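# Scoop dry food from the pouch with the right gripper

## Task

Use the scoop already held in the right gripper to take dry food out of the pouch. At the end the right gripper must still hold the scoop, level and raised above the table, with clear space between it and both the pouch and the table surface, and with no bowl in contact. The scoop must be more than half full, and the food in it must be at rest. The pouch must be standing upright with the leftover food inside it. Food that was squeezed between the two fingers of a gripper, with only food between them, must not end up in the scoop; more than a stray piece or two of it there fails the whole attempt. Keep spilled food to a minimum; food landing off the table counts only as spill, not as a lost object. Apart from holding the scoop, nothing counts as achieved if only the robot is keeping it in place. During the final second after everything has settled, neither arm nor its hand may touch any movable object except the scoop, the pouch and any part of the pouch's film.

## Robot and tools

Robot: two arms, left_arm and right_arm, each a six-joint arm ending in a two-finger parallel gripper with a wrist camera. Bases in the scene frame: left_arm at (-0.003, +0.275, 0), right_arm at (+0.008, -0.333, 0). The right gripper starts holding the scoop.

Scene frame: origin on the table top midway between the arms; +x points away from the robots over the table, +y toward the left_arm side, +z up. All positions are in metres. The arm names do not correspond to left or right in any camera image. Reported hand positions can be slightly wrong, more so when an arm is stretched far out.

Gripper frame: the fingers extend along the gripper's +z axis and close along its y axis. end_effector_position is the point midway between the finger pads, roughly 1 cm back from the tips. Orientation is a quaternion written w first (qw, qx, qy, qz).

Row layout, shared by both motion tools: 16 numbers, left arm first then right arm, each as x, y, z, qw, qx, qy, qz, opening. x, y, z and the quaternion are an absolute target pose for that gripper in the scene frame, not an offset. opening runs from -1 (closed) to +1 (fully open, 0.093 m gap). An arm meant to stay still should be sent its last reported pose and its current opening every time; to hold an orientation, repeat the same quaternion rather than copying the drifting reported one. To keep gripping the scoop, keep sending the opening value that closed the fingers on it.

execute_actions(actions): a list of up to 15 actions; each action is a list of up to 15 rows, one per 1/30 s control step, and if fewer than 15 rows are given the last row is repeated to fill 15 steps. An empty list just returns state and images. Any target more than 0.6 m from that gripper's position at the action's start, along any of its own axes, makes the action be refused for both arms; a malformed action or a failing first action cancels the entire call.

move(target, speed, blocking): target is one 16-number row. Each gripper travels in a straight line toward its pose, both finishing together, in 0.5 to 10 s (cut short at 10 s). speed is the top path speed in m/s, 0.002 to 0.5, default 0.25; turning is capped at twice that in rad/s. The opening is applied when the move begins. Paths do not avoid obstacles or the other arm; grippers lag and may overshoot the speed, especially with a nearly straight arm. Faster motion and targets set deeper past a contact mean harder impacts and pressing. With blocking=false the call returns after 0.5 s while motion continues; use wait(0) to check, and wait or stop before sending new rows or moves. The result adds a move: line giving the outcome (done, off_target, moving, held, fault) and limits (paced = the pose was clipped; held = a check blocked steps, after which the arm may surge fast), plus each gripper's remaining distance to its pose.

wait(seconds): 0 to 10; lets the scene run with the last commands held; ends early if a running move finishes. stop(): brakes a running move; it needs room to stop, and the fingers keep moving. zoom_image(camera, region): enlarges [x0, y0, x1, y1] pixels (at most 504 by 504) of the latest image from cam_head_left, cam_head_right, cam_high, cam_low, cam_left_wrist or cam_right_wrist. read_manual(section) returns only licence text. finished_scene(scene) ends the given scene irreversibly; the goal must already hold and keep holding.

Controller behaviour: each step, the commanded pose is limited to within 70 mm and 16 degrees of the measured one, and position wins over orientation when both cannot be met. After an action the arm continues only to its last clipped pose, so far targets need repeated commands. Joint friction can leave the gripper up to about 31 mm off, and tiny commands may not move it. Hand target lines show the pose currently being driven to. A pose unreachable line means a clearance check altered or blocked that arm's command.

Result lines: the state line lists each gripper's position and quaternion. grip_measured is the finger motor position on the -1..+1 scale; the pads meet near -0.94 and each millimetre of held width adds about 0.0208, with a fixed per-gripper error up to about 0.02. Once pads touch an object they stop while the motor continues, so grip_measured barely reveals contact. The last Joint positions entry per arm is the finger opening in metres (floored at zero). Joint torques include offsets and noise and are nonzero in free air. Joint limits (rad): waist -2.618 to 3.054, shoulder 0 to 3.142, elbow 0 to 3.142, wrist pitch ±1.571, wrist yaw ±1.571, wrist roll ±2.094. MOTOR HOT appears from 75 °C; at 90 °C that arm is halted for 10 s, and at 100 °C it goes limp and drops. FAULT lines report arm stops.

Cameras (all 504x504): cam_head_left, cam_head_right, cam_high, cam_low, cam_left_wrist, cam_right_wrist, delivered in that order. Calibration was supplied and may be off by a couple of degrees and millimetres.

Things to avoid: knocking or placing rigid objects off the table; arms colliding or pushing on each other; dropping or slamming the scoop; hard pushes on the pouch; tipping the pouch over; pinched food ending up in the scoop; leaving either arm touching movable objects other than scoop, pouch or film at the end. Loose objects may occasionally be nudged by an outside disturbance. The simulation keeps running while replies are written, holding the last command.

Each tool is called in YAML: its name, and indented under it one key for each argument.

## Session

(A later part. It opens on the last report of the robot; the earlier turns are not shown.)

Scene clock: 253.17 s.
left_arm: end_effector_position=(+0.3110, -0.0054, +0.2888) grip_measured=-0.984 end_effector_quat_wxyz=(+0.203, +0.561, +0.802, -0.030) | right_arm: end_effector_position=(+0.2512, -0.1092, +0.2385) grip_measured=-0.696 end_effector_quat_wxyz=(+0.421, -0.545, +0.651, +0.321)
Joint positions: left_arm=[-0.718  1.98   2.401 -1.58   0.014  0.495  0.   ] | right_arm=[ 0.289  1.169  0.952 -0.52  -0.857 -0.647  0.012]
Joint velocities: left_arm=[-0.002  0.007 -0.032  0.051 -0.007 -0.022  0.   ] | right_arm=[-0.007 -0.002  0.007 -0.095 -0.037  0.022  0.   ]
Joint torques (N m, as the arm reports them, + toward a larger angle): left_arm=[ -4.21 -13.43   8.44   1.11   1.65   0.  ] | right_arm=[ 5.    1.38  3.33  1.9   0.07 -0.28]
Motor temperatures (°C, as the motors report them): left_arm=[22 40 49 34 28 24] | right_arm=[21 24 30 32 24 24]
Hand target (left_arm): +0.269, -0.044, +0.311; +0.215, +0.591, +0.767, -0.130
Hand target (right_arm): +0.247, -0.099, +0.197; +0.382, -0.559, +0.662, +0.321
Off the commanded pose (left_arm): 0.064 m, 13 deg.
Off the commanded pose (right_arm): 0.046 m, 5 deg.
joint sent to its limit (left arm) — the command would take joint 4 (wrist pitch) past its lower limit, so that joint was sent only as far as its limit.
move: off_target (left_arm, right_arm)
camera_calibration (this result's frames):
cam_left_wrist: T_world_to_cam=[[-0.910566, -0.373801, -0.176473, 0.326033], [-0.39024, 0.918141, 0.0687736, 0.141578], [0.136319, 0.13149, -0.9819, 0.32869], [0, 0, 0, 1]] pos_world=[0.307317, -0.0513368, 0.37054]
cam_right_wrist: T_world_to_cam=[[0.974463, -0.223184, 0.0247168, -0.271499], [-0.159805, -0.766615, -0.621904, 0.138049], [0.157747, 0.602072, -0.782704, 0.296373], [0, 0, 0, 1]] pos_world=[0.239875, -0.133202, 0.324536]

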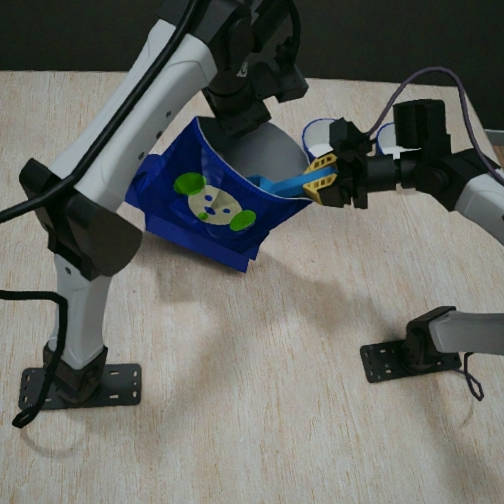

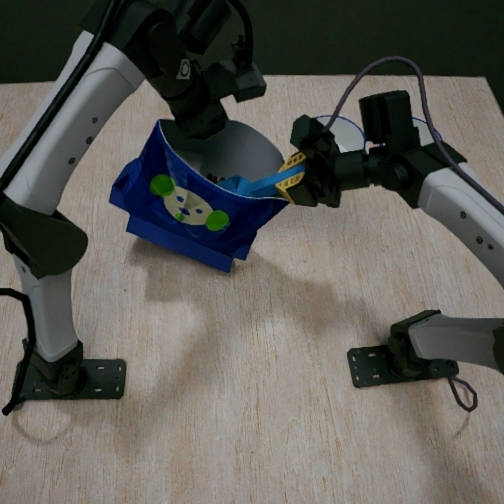

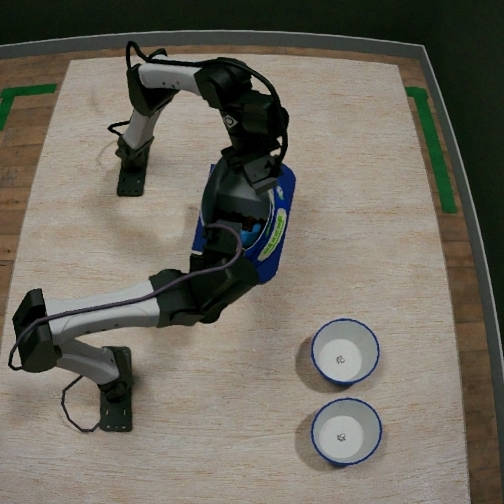

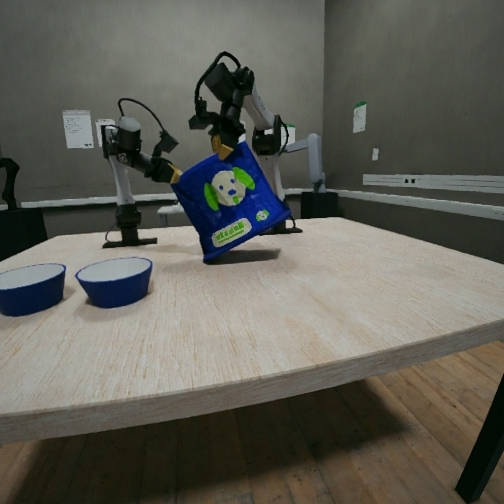

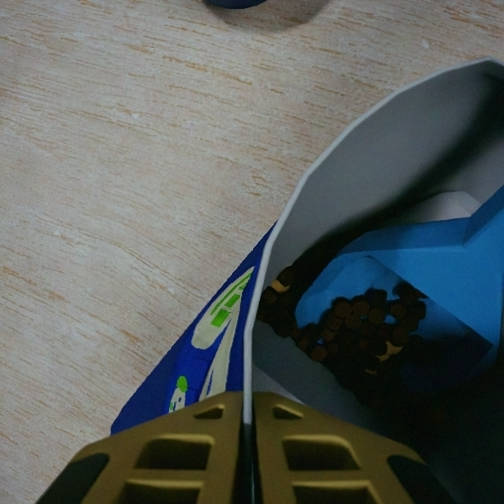

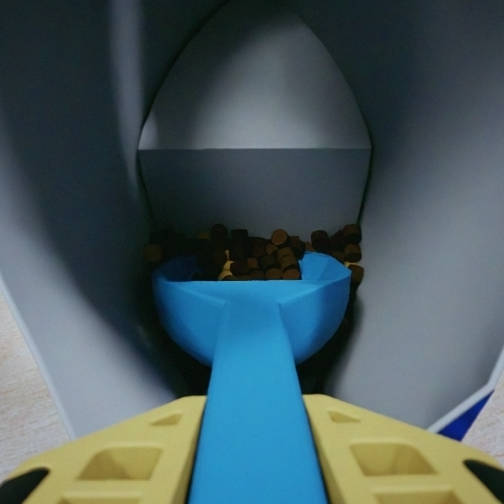

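move:
  target: [0.30,0.11,0.30,0.171,0.594,0.774,-0.132,-1, 0.24,-0.14,0.31,0.525,-0.464,0.573,0.425,-1]
  speed: 0.04

Scene clock: 287.13 s.
left_arm: end_effector_position=(+0.3124, +0.1110, +0.2552) grip_measured=-0.983 end_effector_quat_wxyz=(+0.145, +0.584, +0.790, -0.118) | right_arm: end_effector_position=(+0.2380, -0.1361, +0.3081) grip_measured=-0.696 end_effector_quat_wxyz=(+0.514, -0.467, +0.576, +0.431)
Joint positions: left_arm=[-0.329  1.786  2.01  -1.58   0.31   0.905  0.   ] | right_arm=[ 0.102  1.003  0.798 -0.075 -1.205 -0.246  0.012]
Joint velocities: left_arm=[-0.007  0.007 -0.012  0.037 -0.051  0.007  0.   ] | right_arm=[ 0.012  0.007 -0.007 -0.081  0.037  0.007  0.   ]
Joint torques (N m, as the arm reports them, + toward a larger angle): left_arm=[  0.84 -18.05   8.78   0.73   0.73   0.18] | right_arm=[-0.94 -3.33  7.37  1.82 -0.04 -0.05]
Motor temperatures (°C, as the motors report them): left_arm=[23 45 48 34 30 24] | right_arm=[22 23 29 35 24 24]
Hand target (left_arm): +0.300, +0.110, +0.299; +0.214, +0.585, +0.772, -0.126
Hand target (right_arm): +0.239, -0.140, +0.310; +0.526, -0.464, +0.574, +0.422
Off the commanded pose (left_arm): 0.046 m, 4 deg.
Off the commanded pose (right_arm): 0.005 m, 1 deg.
joint sent to its limit (left arm) — the command would take joint 4 (wrist pitch) past its lower limit, so that joint was sent only as far as its limit.
move: off_target (left_arm)
camera_calibration (this result's frames):
cam_left_wrist: T_world_to_cam=[[-0.95516, -0.295415, 0.0199874, 0.319945], [-0.293416, 0.953427, 0.0698917, 0.0030178], [-0.0397036, 0.0608931, -0.997354, 0.346953], [0, 0, 0, 1]] pos_world=[0.320259, 0.0705121, 0.339429]
cam_right_wrist: T_world_to_cam=[[0.977529, -0.2071, -0.039329, -0.245195], [-0.140128, -0.499009, -0.855193, 0.262152], [0.157485, 0.841487, -0.516816, 0.319816], [0, 0, 0, 1]] pos_world=[0.226053, -0.189085, 0.379833]

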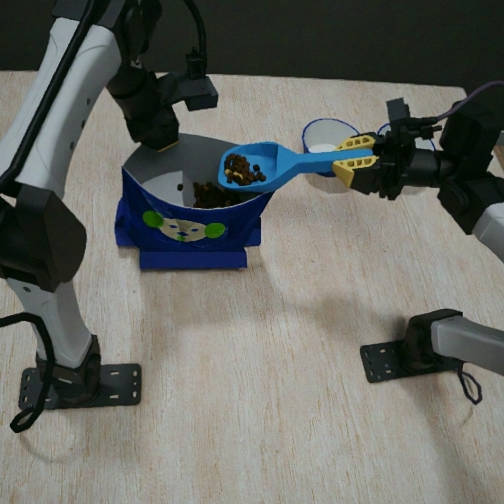

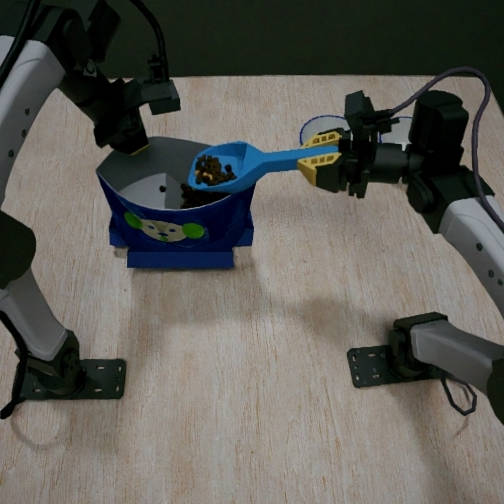

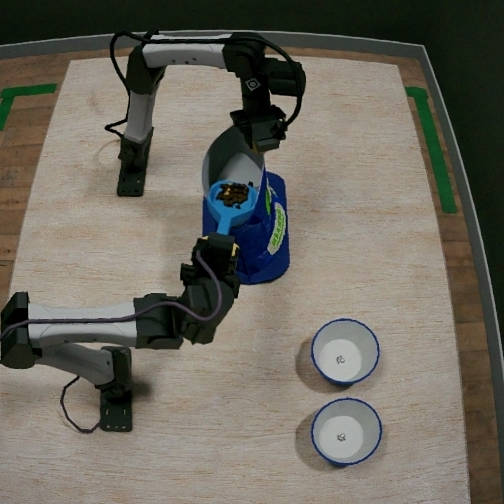

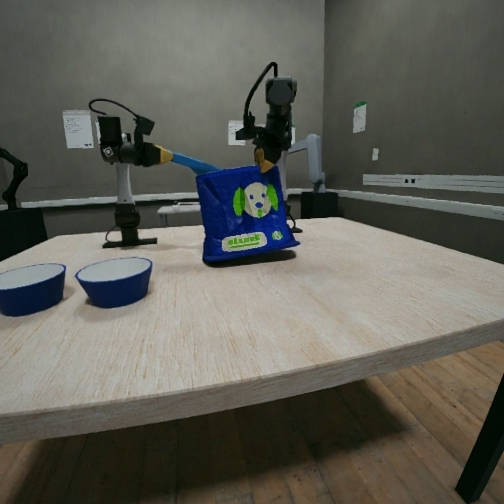

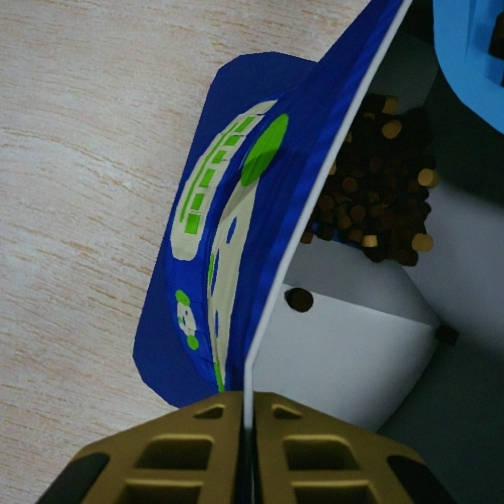

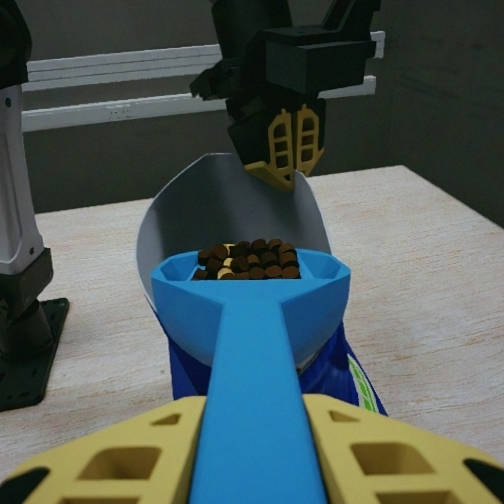

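move:
  target: [0.30,0.11,0.30,0.171,0.594,0.774,-0.132,-1, 0.22,-0.17,0.34,0.676,-0.302,0.568,0.359,-1]
  speed: 0.08

move:
  target: [0.37,0.32,0.30,0.256,0.151,0.954,-0.04,-1, 0.22,-0.17,0.34,0.676,-0.302,0.568,0.359,-1]
  speed: 0.08

Scene clock: 296.13 s.
left_arm: end_effector_position=(+0.3114, +0.1168, +0.2515) grip_measured=-0.983 end_effector_quat_wxyz=(+0.138, +0.584, +0.793, -0.110) | right_arm: end_effector_position=(+0.2236, -0.1699, +0.3349) grip_measured=-0.696 end_effector_quat_wxyz=(+0.663, -0.303, +0.583, +0.358)
Joint positions: left_arm=[-0.322  1.779  1.991 -1.58   0.293  0.913  0.   ] | right_arm=[ 0.143  0.601  0.501  0.289 -0.762  0.147  0.012]
Joint velocities: left_arm=[-0.022 -0.002 -0.012 -0.007 -0.051 -0.051  0.   ] | right_arm=[-0.002 -0.012 -0.012 -0.051  0.022 -0.022 -0.   ]
Joint torques (N m, as the arm reports them, + toward a larger angle): left_arm=[  0.08 -17.72   9.56   0.71   0.75   0.18] | right_arm=[ 1.2  -0.7   7.6   2.05  0.21 -0.02]
Motor temperatures (°C, as the motors report them): left_arm=[22 48 48 33 29 24] | right_arm=[22 23 30 36 24 24]
Hand target (left_arm): +0.299, +0.111, +0.297; +0.210, +0.588, +0.772, -0.120
Hand target (right_arm): +0.219, -0.170, +0.340; +0.675, -0.302, +0.571, +0.357
Off the commanded pose (left_arm): 0.050 m, 5 deg.
Off the commanded pose (right_arm): 0.006 m, 2 deg.
joint sent to its limit (left arm) — the command would take joint 4 (wrist pitch) past its lower limit, so that joint was sent only as far as its limit.
move: off_target (left_arm)
camera_calibration (this result's frames):
cam_left_wrist: T_world_to_cam=[[-0.954218, -0.298646, 0.016674, 0.321705], [-0.296019, 0.950881, 0.0905459, -0.00654091], [-0.0428961, 0.0814648, -0.995753, 0.34106], [0, 0, 0, 1]] pos_world=[0.319671, 0.0745111, 0.33484]
cam_right_wrist: T_world_to_cam=[[0.821624, -0.568502, -0.0417115, -0.262804], [-0.205246, -0.226776, -0.952075, 0.359492], [0.531798, 0.790808, -0.303007, 0.200548], [0, 0, 0, 1]] pos_world=[0.183059, -0.226476, 0.392069]

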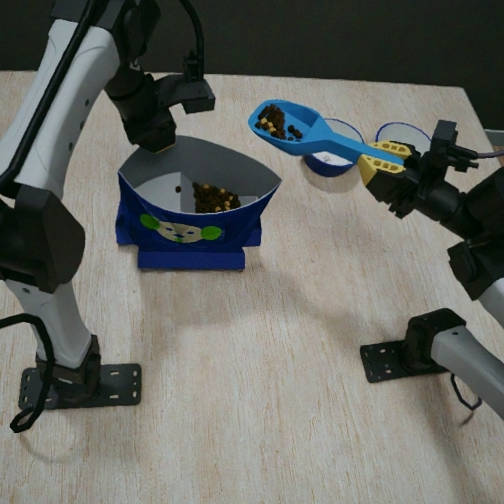

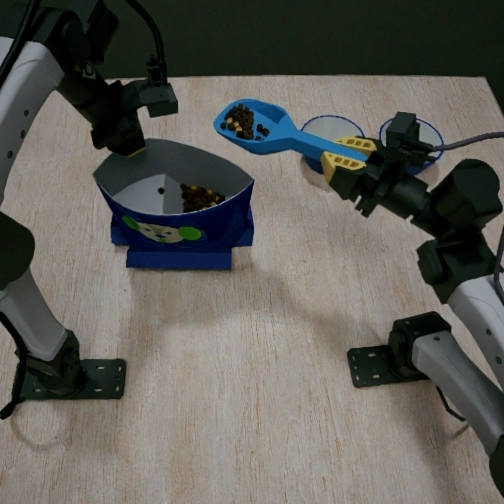

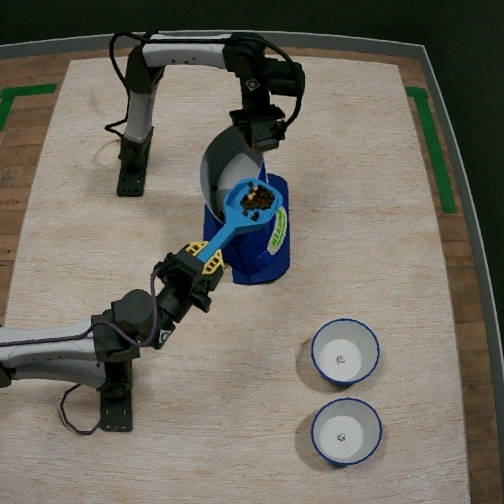

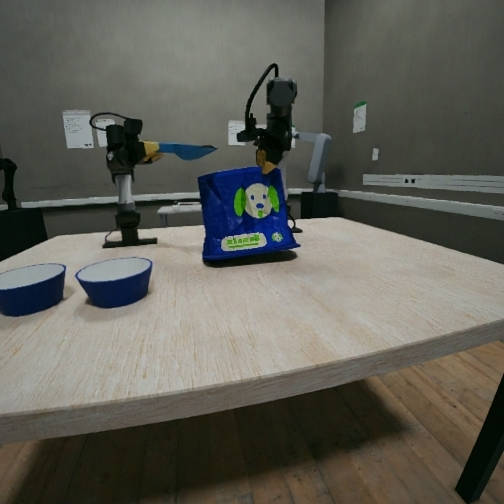

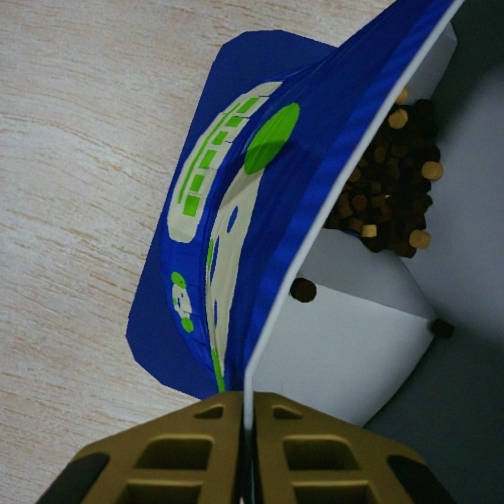

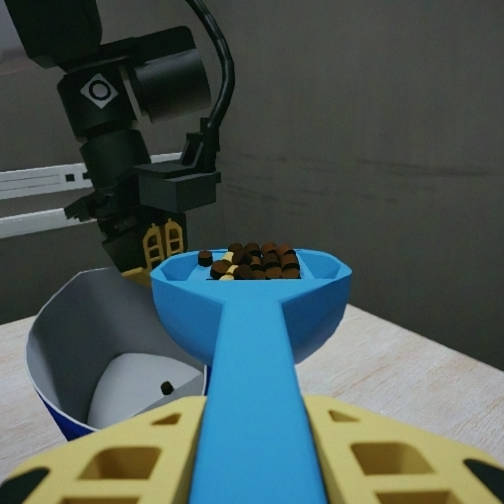

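Scene clock: 302.57 s.
left_arm: end_effector_position=(+0.3440, +0.3160, +0.2516) grip_measured=-0.983 end_effector_quat_wxyz=(+0.150, +0.158, +0.974, -0.069) | right_arm: end_effector_position=(+0.2229, -0.1701, +0.3385) grip_measured=-0.696 end_effector_quat_wxyz=(+0.668, -0.303, +0.578, +0.358)
Joint positions: left_arm=[ 0.239  1.747  1.956 -1.55   0.242  0.527  0.   ] | right_arm=[ 0.143  0.601  0.501  0.308 -0.762  0.154  0.012]
Joint velocities: left_arm=[ 0.012  0.012 -0.007 -0.022 -0.037  0.007  0.   ] | right_arm=[-0.012  0.002 -0.002  0.095  0.037  0.022  0.   ]
Joint torques (N m, as the arm reports them, + toward a larger angle): left_arm=[  0.72 -13.74  11.65   1.73   0.56  -0.11] | right_arm=[ 0.99 -0.26  7.15  2.05  0.2  -0.02]
Motor temperatures (°C, as the motors report them): left_arm=[22 49 48 34 29 24] | right_arm=[22 23 30 36 24 24]
Hand target (left_arm): +0.367, +0.318, +0.300; +0.259, +0.153, +0.952, -0.051
Hand target (right_arm): +0.220, -0.170, +0.340; +0.676, -0.302, +0.568, +0.359
Off the commanded pose (left_arm): 0.055 m, 13 deg.
Off the commanded pose (right_arm): 0.003 m, 1 deg.
move: off_target (left_arm)
camera_calibration (this result's frames):
cam_left_wrist: T_world_to_cam=[[-0.323455, -0.941931, 0.0902365, 0.380124], [-0.934884, 0.332848, 0.123308, 0.220508], [-0.146182, -0.0444761, -0.988257, 0.399801], [0, 0, 0, 1]] pos_world=[0.387546, 0.302436, 0.333615]
cam_right_wrist: T_world_to_cam=[[0.822458, -0.567708, -0.0356313, -0.264327], [-0.193015, -0.219606, -0.956305, 0.362665], [0.535077, 0.793398, -0.290193, 0.197502], [0, 0, 0, 1]] pos_world=[0.181719, -0.227115, 0.394714]

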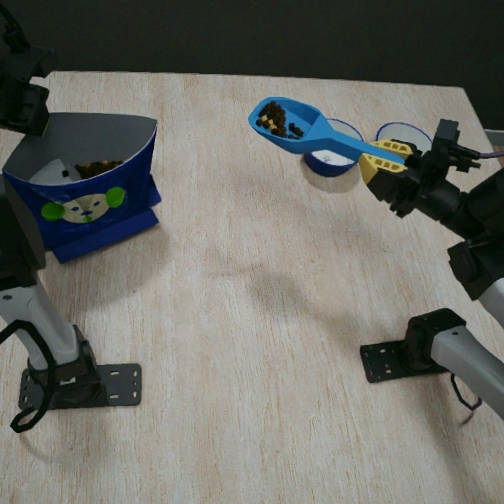

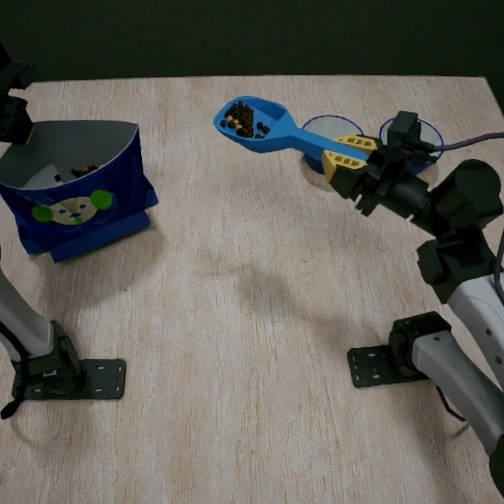

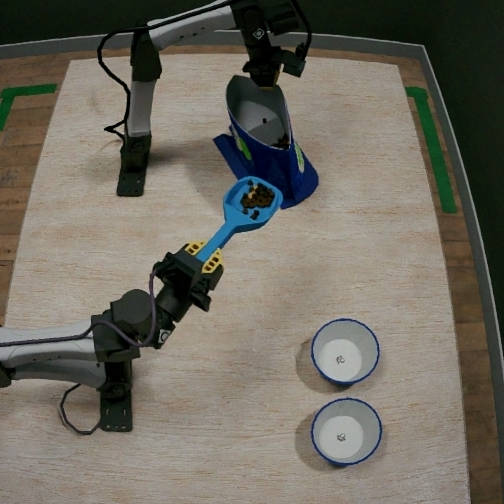

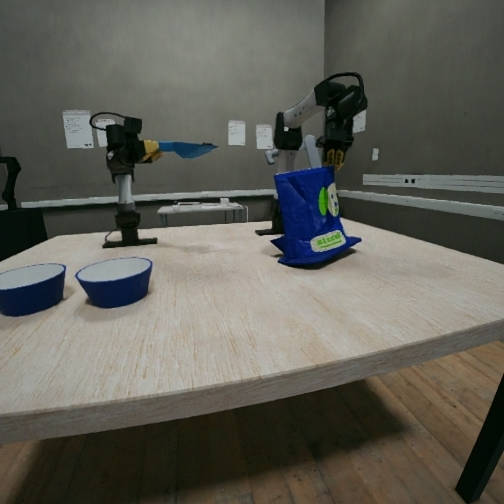

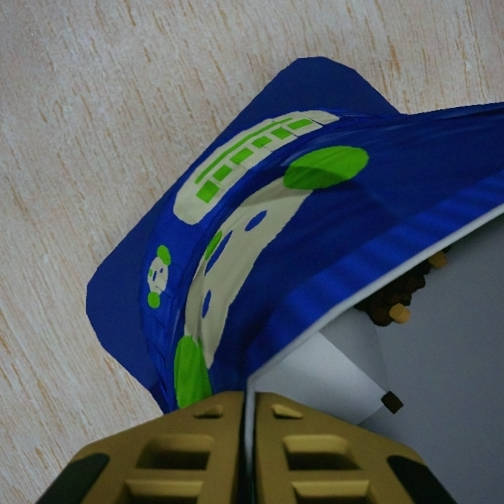

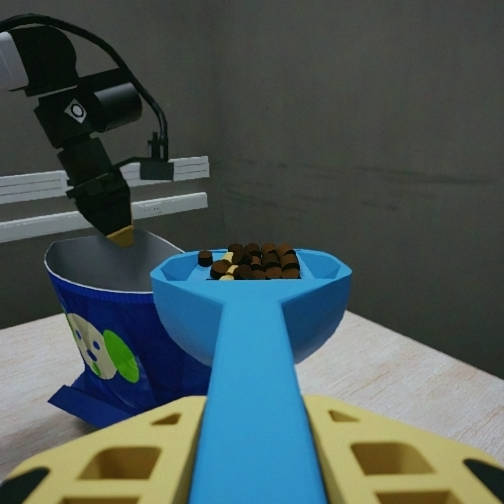

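move:
  target: [0.40,0.33,0.35,0.34,0.05,0.94,0.0,-1, 0.22,-0.17,0.34,0.676,-0.302,0.568,0.359,-1]
  speed: 0.06

Scene clock: 309.33 s.
left_arm: end_effector_position=(+0.3762, +0.3347, +0.2798) grip_measured=-0.984 end_effector_quat_wxyz=(+0.180, +0.045, +0.982, -0.022) | right_arm: end_effector_position=(+0.2229, -0.1701, +0.3385) grip_measured=-0.696 end_effector_quat_wxyz=(+0.668, -0.303, +0.578, +0.358)
Joint positions: left_arm=[ 0.219  1.851  2.198 -1.577  0.133  0.283  0.   ] | right_arm=[ 0.143  0.601  0.501  0.308 -0.762  0.154  0.012]
Joint velocities: left_arm=[-0.007 -0.007 -0.007  0.037 -0.037 -0.066  0.   ] | right_arm=[-0.012 -0.002  0.007  0.022 -0.051  0.066  0.   ]
Joint torques (N m, as the arm reports them, + toward a larger angle): left_arm=[ -0.8  -17.25  12.38   2.03   0.33   0.02] | right_arm=[ 1.01 -0.24  7.16  2.06  0.2  -0.03]
Motor temperatures (°C, as the motors report them): left_arm=[22 50 50 36 28 24] | right_arm=[22 23 31 37 24 24]
Hand target (left_arm): +0.391, +0.328, +0.349; +0.313, +0.054, +0.948, -0.006
Hand target (right_arm): +0.220, -0.170, +0.340; +0.676, -0.302, +0.568, +0.359
Off the commanded pose (left_arm): 0.074 m, 19 deg; orientation clipped at the last step of the last action.
Off the commanded pose (right_arm): 0.003 m, 1 deg.
move: off_target (left_arm); limits=paced
camera_calibration (this result's frames):
cam_left_wrist: T_world_to_cam=[[-0.0913363, -0.995375, 0.0297858, 0.35308], [-0.992366, 0.093468, 0.0804615, 0.354648], [-0.0828734, -0.0222094, -0.996313, 0.404196], [0, 0, 0, 1]] pos_world=[0.417687, 0.327275, 0.363653]
cam_right_wrist: T_world_to_cam=[[0.822458, -0.567708, -0.0356313, -0.264327], [-0.193015, -0.219606, -0.956305, 0.362665], [0.535077, 0.793398, -0.290193, 0.197502], [0, 0, 0, 1]] pos_world=[0.181719, -0.227115, 0.394714]

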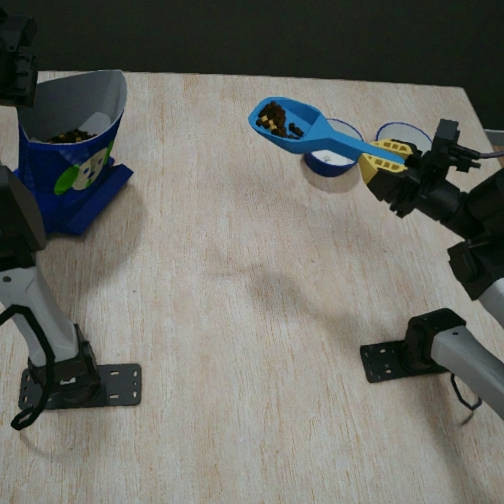

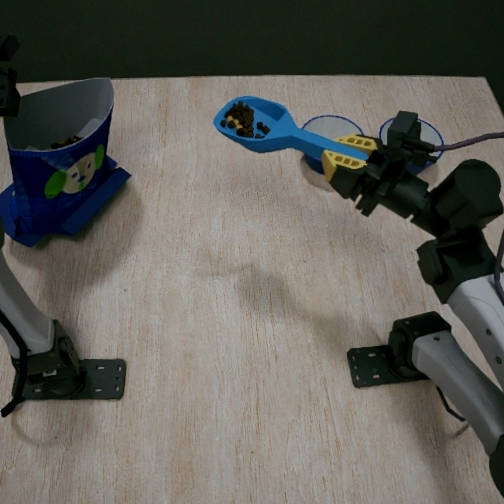

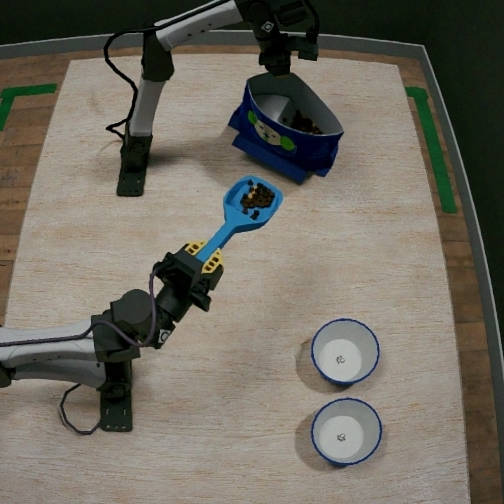

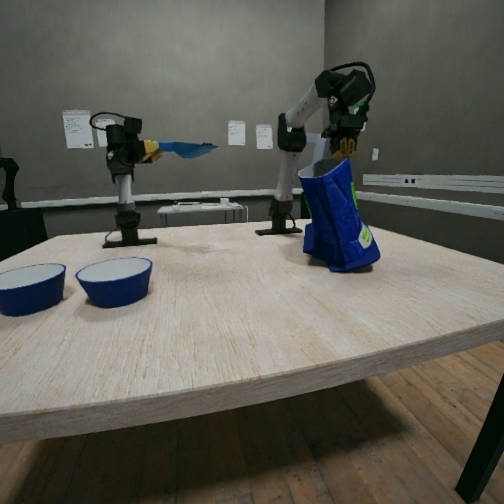

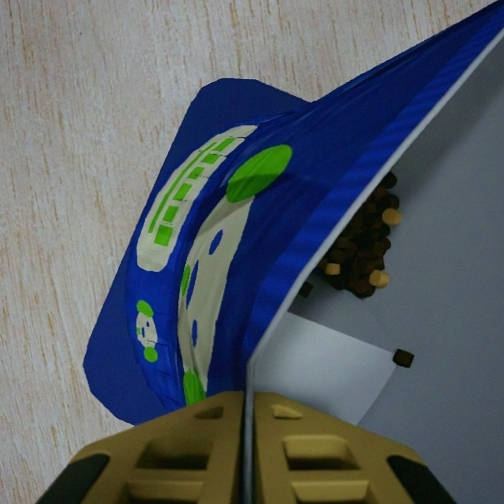

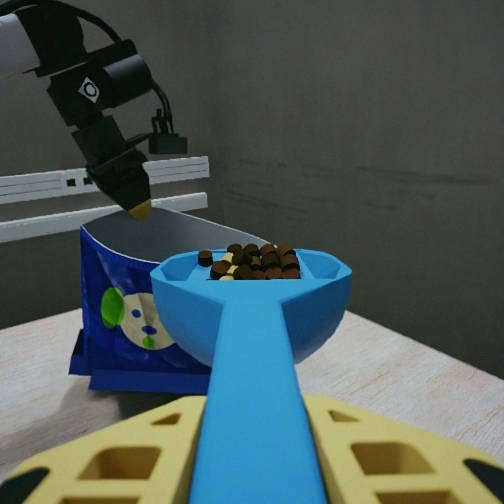

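move:
  target: [0.35,0.27,0.30,0.26,0.05,0.965,-0.01,-1, 0.205,-0.015,0.13,0.497,-0.41,0.709,0.287,-1]
  speed: 0.08

Scene clock: 322.10 s.
left_arm: end_effector_position=(+0.3310, +0.2754, +0.2500) grip_measured=-0.984 end_effector_quat_wxyz=(+0.144, +0.045, +0.989, -0.011) | right_arm: end_effector_position=(+0.2033, -0.0236, +0.1168) grip_measured=-0.696 end_effector_quat_wxyz=(+0.477, -0.418, +0.719, +0.283)
Joint positions: left_arm=[ 0.028  1.634  1.825 -1.476  0.042  0.109  0.   ] | right_arm=[ 0.907  1.282  0.374  0.511 -0.089 -0.029  0.012]
Joint velocities: left_arm=[-0.007 -0.007  0.002 -0.066 -0.022 -0.022  0.   ] | right_arm=[ 0.012  0.007 -0.002  0.081  0.007 -0.022 -0.   ]
Joint torques (N m, as the arm reports them, + toward a larger angle): left_arm=[ -0.97 -16.43   9.26   1.85   0.06   0.12] | right_arm=[ 1.15 -2.83  9.24  2.37  0.09 -0.04]
Motor temperatures (°C, as the motors report them): left_arm=[21 52 53 39 27 24] | right_arm=[22 23 31 38 24 24]
Hand target (left_arm): +0.344, +0.270, +0.301; +0.257, +0.052, +0.965, -0.008
Hand target (right_arm): +0.207, -0.015, +0.131; +0.496, -0.411, +0.707, +0.292
Off the commanded pose (left_arm): 0.054 m, 14 deg.
Off the commanded pose (right_arm): 0.016 m, 3 deg.
move: off_target (left_arm, right_arm)
camera_calibration (this result's frames):
cam_left_wrist: T_world_to_cam=[[-0.0881527, -0.996039, 0.0116739, 0.294494], [-0.983932, 0.088896, 0.154839, 0.297576], [-0.155264, 0.00216314, -0.987871, 0.384579], [0, 0, 0, 1]] pos_world=[0.378466, 0.266042, 0.3304]
cam_right_wrist: T_world_to_cam=[[0.860415, -0.508959, -0.0254382, -0.180485], [-0.393767, -0.632333, -0.667161, 0.176315], [0.323472, 0.584052, -0.744479, 0.118588], [0, 0, 0, 1]] pos_world=[0.186359, -0.049631, 0.201326]

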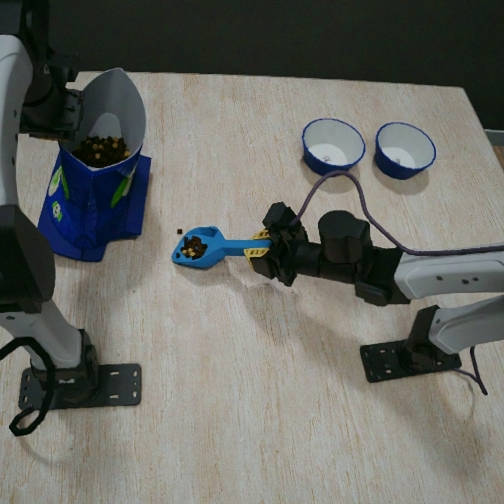

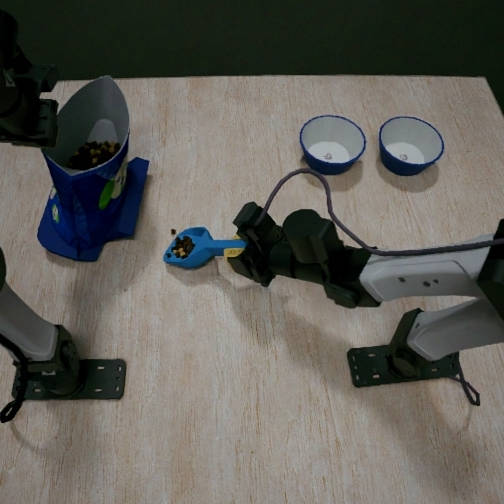

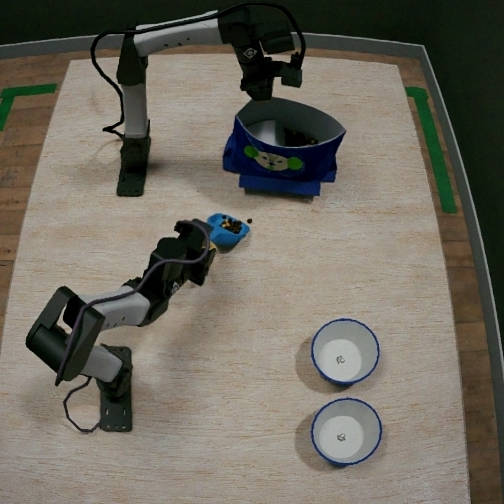

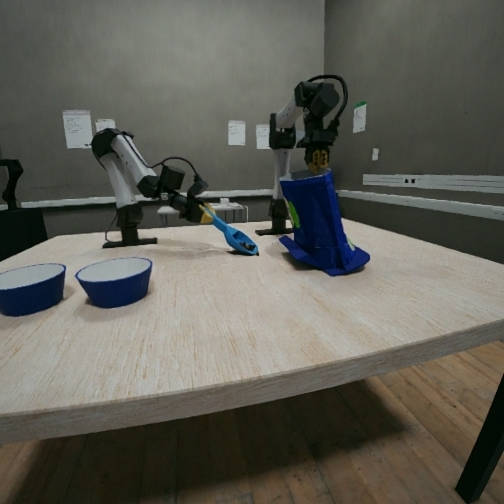

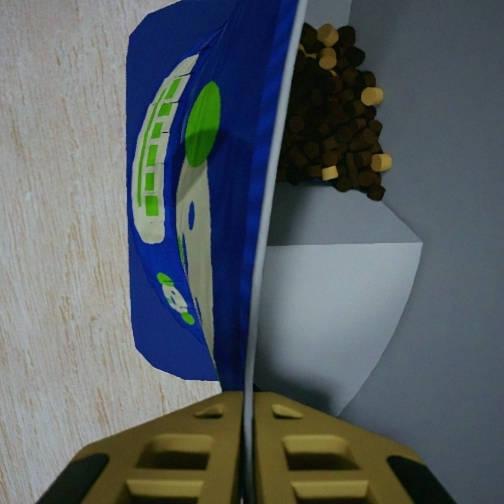

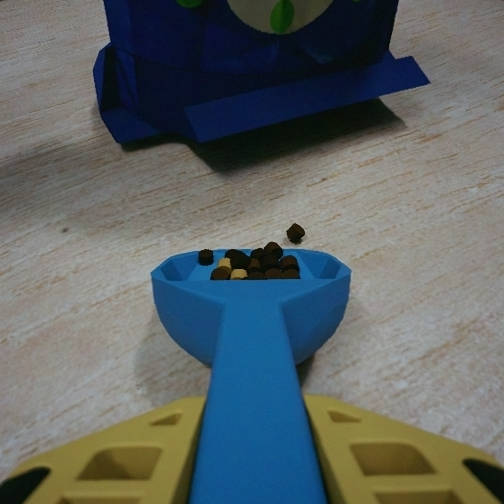

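move:
  target: [0.35,0.27,0.29,0.26,0.05,0.965,-0.01,-1, 0.225,0.045,0.115,0.568,-0.377,0.654,0.328,-1]
  speed: 0.05

Scene clock: 331.80 s.
left_arm: end_effector_position=(+0.3294, +0.2789, +0.2467) grip_measured=-0.984 end_effector_quat_wxyz=(+0.153, +0.044, +0.987, -0.000) | right_arm: end_effector_position=(+0.2231, +0.0361, +0.1022) grip_measured=-0.696 end_effector_quat_wxyz=(+0.552, -0.387, +0.668, +0.315)
Joint positions: left_arm=[ 0.028  1.602  1.771 -1.433  0.021  0.108  0.   ] | right_arm=[ 0.983  1.77   0.443  1.133 -0.001 -0.007  0.012]
Joint velocities: left_arm=[ 0.007 -0.002 -0.002  0.007 -0.081 -0.022  0.   ] | right_arm=[-0.007 -0.002 -0.012  0.037 -0.095  0.007 -0.001]
Joint torques (N m, as the arm reports them, + toward a larger angle): left_arm=[ -0.8  -14.72   8.5    1.96   0.27   0.14] | right_arm=[ 1.17 -5.63  7.38  2.46  0.12 -0.04]
Motor temperatures (°C, as the motors report them): left_arm=[21 53 53 40 27 24] | right_arm=[21 23 32 39 24 24]
Hand target (left_arm): +0.346, +0.270, +0.291; +0.258, +0.053, +0.965, -0.010
Hand target (right_arm): +0.225, +0.044, +0.116; +0.568, -0.376, +0.655, +0.327
Off the commanded pose (left_arm): 0.049 m, 13 deg.
Off the commanded pose (right_arm): 0.016 m, 3 deg.
move: off_target (left_arm, right_arm)
camera_calibration (this result's frames):
cam_left_wrist: T_world_to_cam=[[-0.0810859, -0.996659, -0.00975015, 0.300937], [-0.987409, 0.0789925, 0.137053, 0.304477], [-0.135825, 0.0207404, -0.990516, 0.370064], [0, 0, 0, 1]] pos_world=[0.375309, 0.268205, 0.327759]
cam_right_wrist: T_world_to_cam=[[0.855285, -0.517938, -0.0151028, -0.167067], [-0.319105, -0.503535, -0.802885, 0.204722], [0.40824, 0.691514, -0.595943, 0.0284084], [0, 0, 0, 1]] pos_world=[0.19662, -0.00309028, 0.178775]

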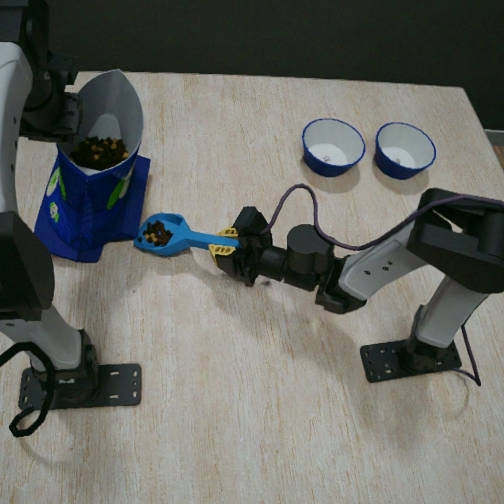

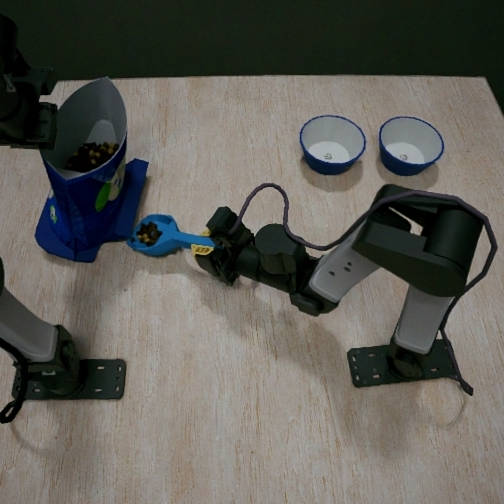

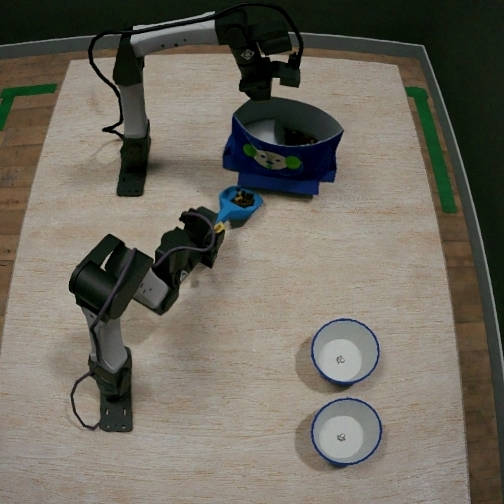

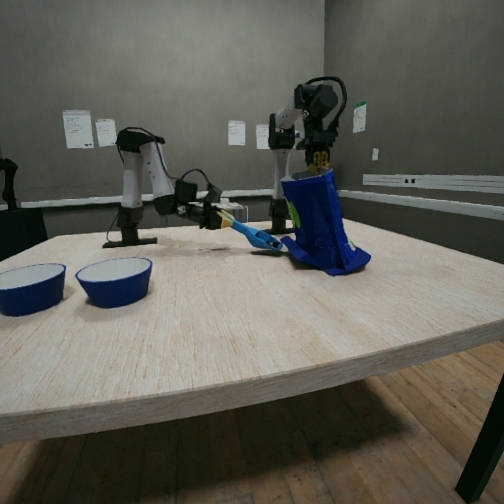

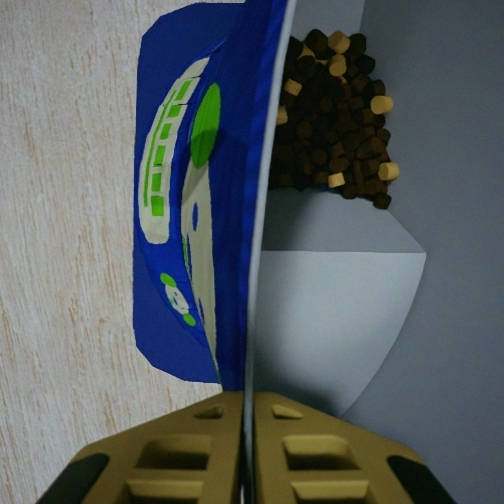

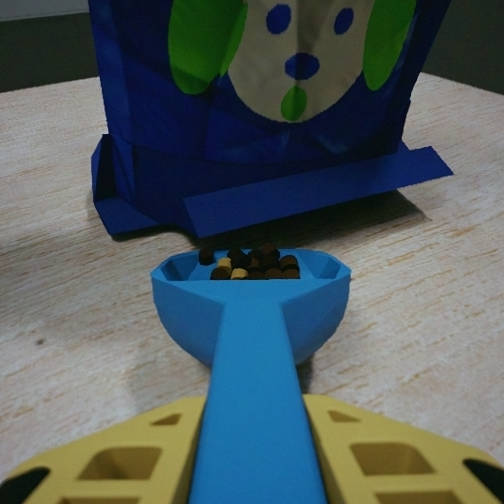

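execute_actions:
  actions:
    - [[0.33,0.28,0.25,0.2,0.05,0.98,-0.01,-0.2, 0.225,0.045,0.115,0.568,-0.377,0.654,0.328,-1]]
    - [[0.33,0.28,0.25,0.2,0.05,0.98,-0.01,-0.2, 0.225,0.045,0.115,0.568,-0.377,0.654,0.328,-1]]

Scene clock: 336.57 s.
left_arm: end_effector_position=(+0.3315, +0.2785, +0.2502) grip_measured=-0.201 end_effector_quat_wxyz=(+0.194, +0.050, +0.980, -0.007) | right_arm: end_effector_position=(+0.2233, +0.0363, +0.1032) grip_measured=-0.696 end_effector_quat_wxyz=(+0.553, -0.386, +0.667, +0.315)
Joint positions: left_arm=[ 0.039  1.534  1.688 -1.337  0.045  0.127  0.036] | right_arm=[ 0.983  1.77   0.443  1.137 -0.001 -0.007  0.012]
Joint velocities: left_arm=[-0.002 -0.002  0.012 -0.022 -0.007  0.037  0.   ] | right_arm=[-0.007  0.002  0.002 -0.066  0.066  0.037  0.   ]
Joint torques (N m, as the arm reports them, + toward a larger angle): left_arm=[ 0.53 -8.99  4.83  1.24  0.09  0.2 ] | right_arm=[ 1.07 -5.42  7.29  2.44  0.09 -0.03]
Motor temperatures (°C, as the motors report them): left_arm=[21 53 52 40 27 24] | right_arm=[21 24 32 40 24 24]
Hand target (left_arm): +0.330, +0.280, +0.250; +0.199, +0.050, +0.979, -0.010
Hand target (right_arm): +0.225, +0.044, +0.115; +0.568, -0.377, +0.654, +0.328
Off the commanded pose (left_arm): 0.002 m, 1 deg.
Off the commanded pose (right_arm): 0.015 m, 3 deg.
camera_calibration (this result's frames):
cam_left_wrist: T_world_to_cam=[[-0.0960444, -0.995372, -0.00318408, 0.303739], [-0.99397, 0.0957381, 0.0534666, 0.324493], [-0.0529143, 0.00830005, -0.998565, 0.35188], [0, 0, 0, 1]] pos_world=[0.370328, 0.268347, 0.334993]
cam_right_wrist: T_world_to_cam=[[0.855124, -0.518204, -0.0150942, -0.167068], [-0.317539, -0.500533, -0.805379, 0.205439], [0.409796, 0.693492, -0.592568, 0.0280798], [0, 0, 0, 1]] pos_world=[0.196592, -0.00321926, 0.179574]

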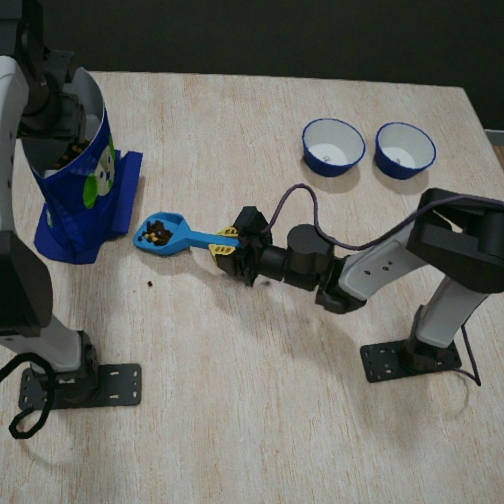

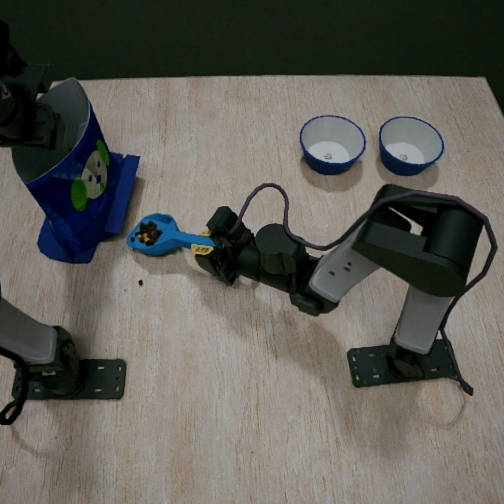

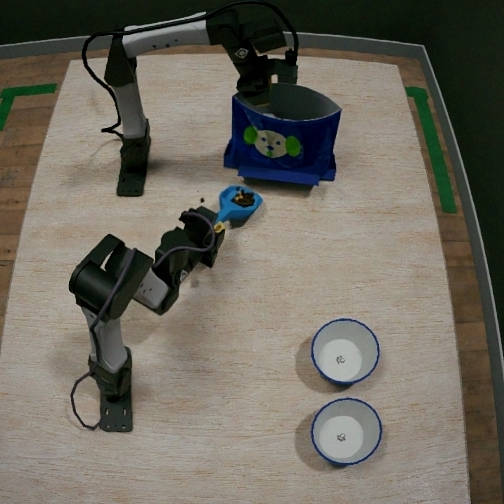

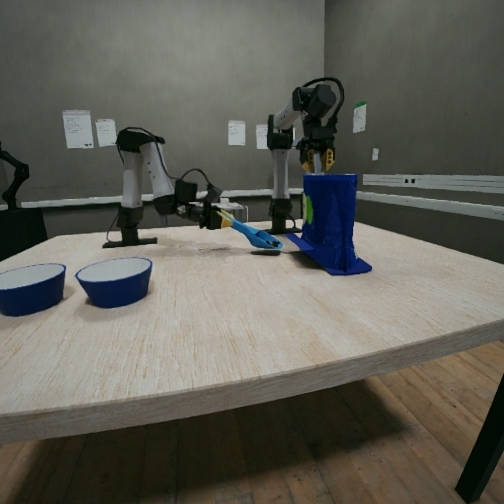

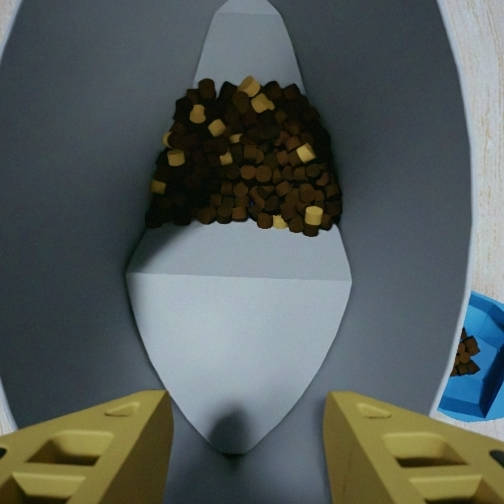

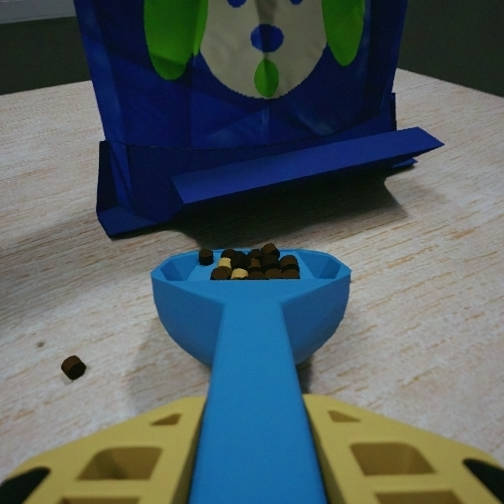

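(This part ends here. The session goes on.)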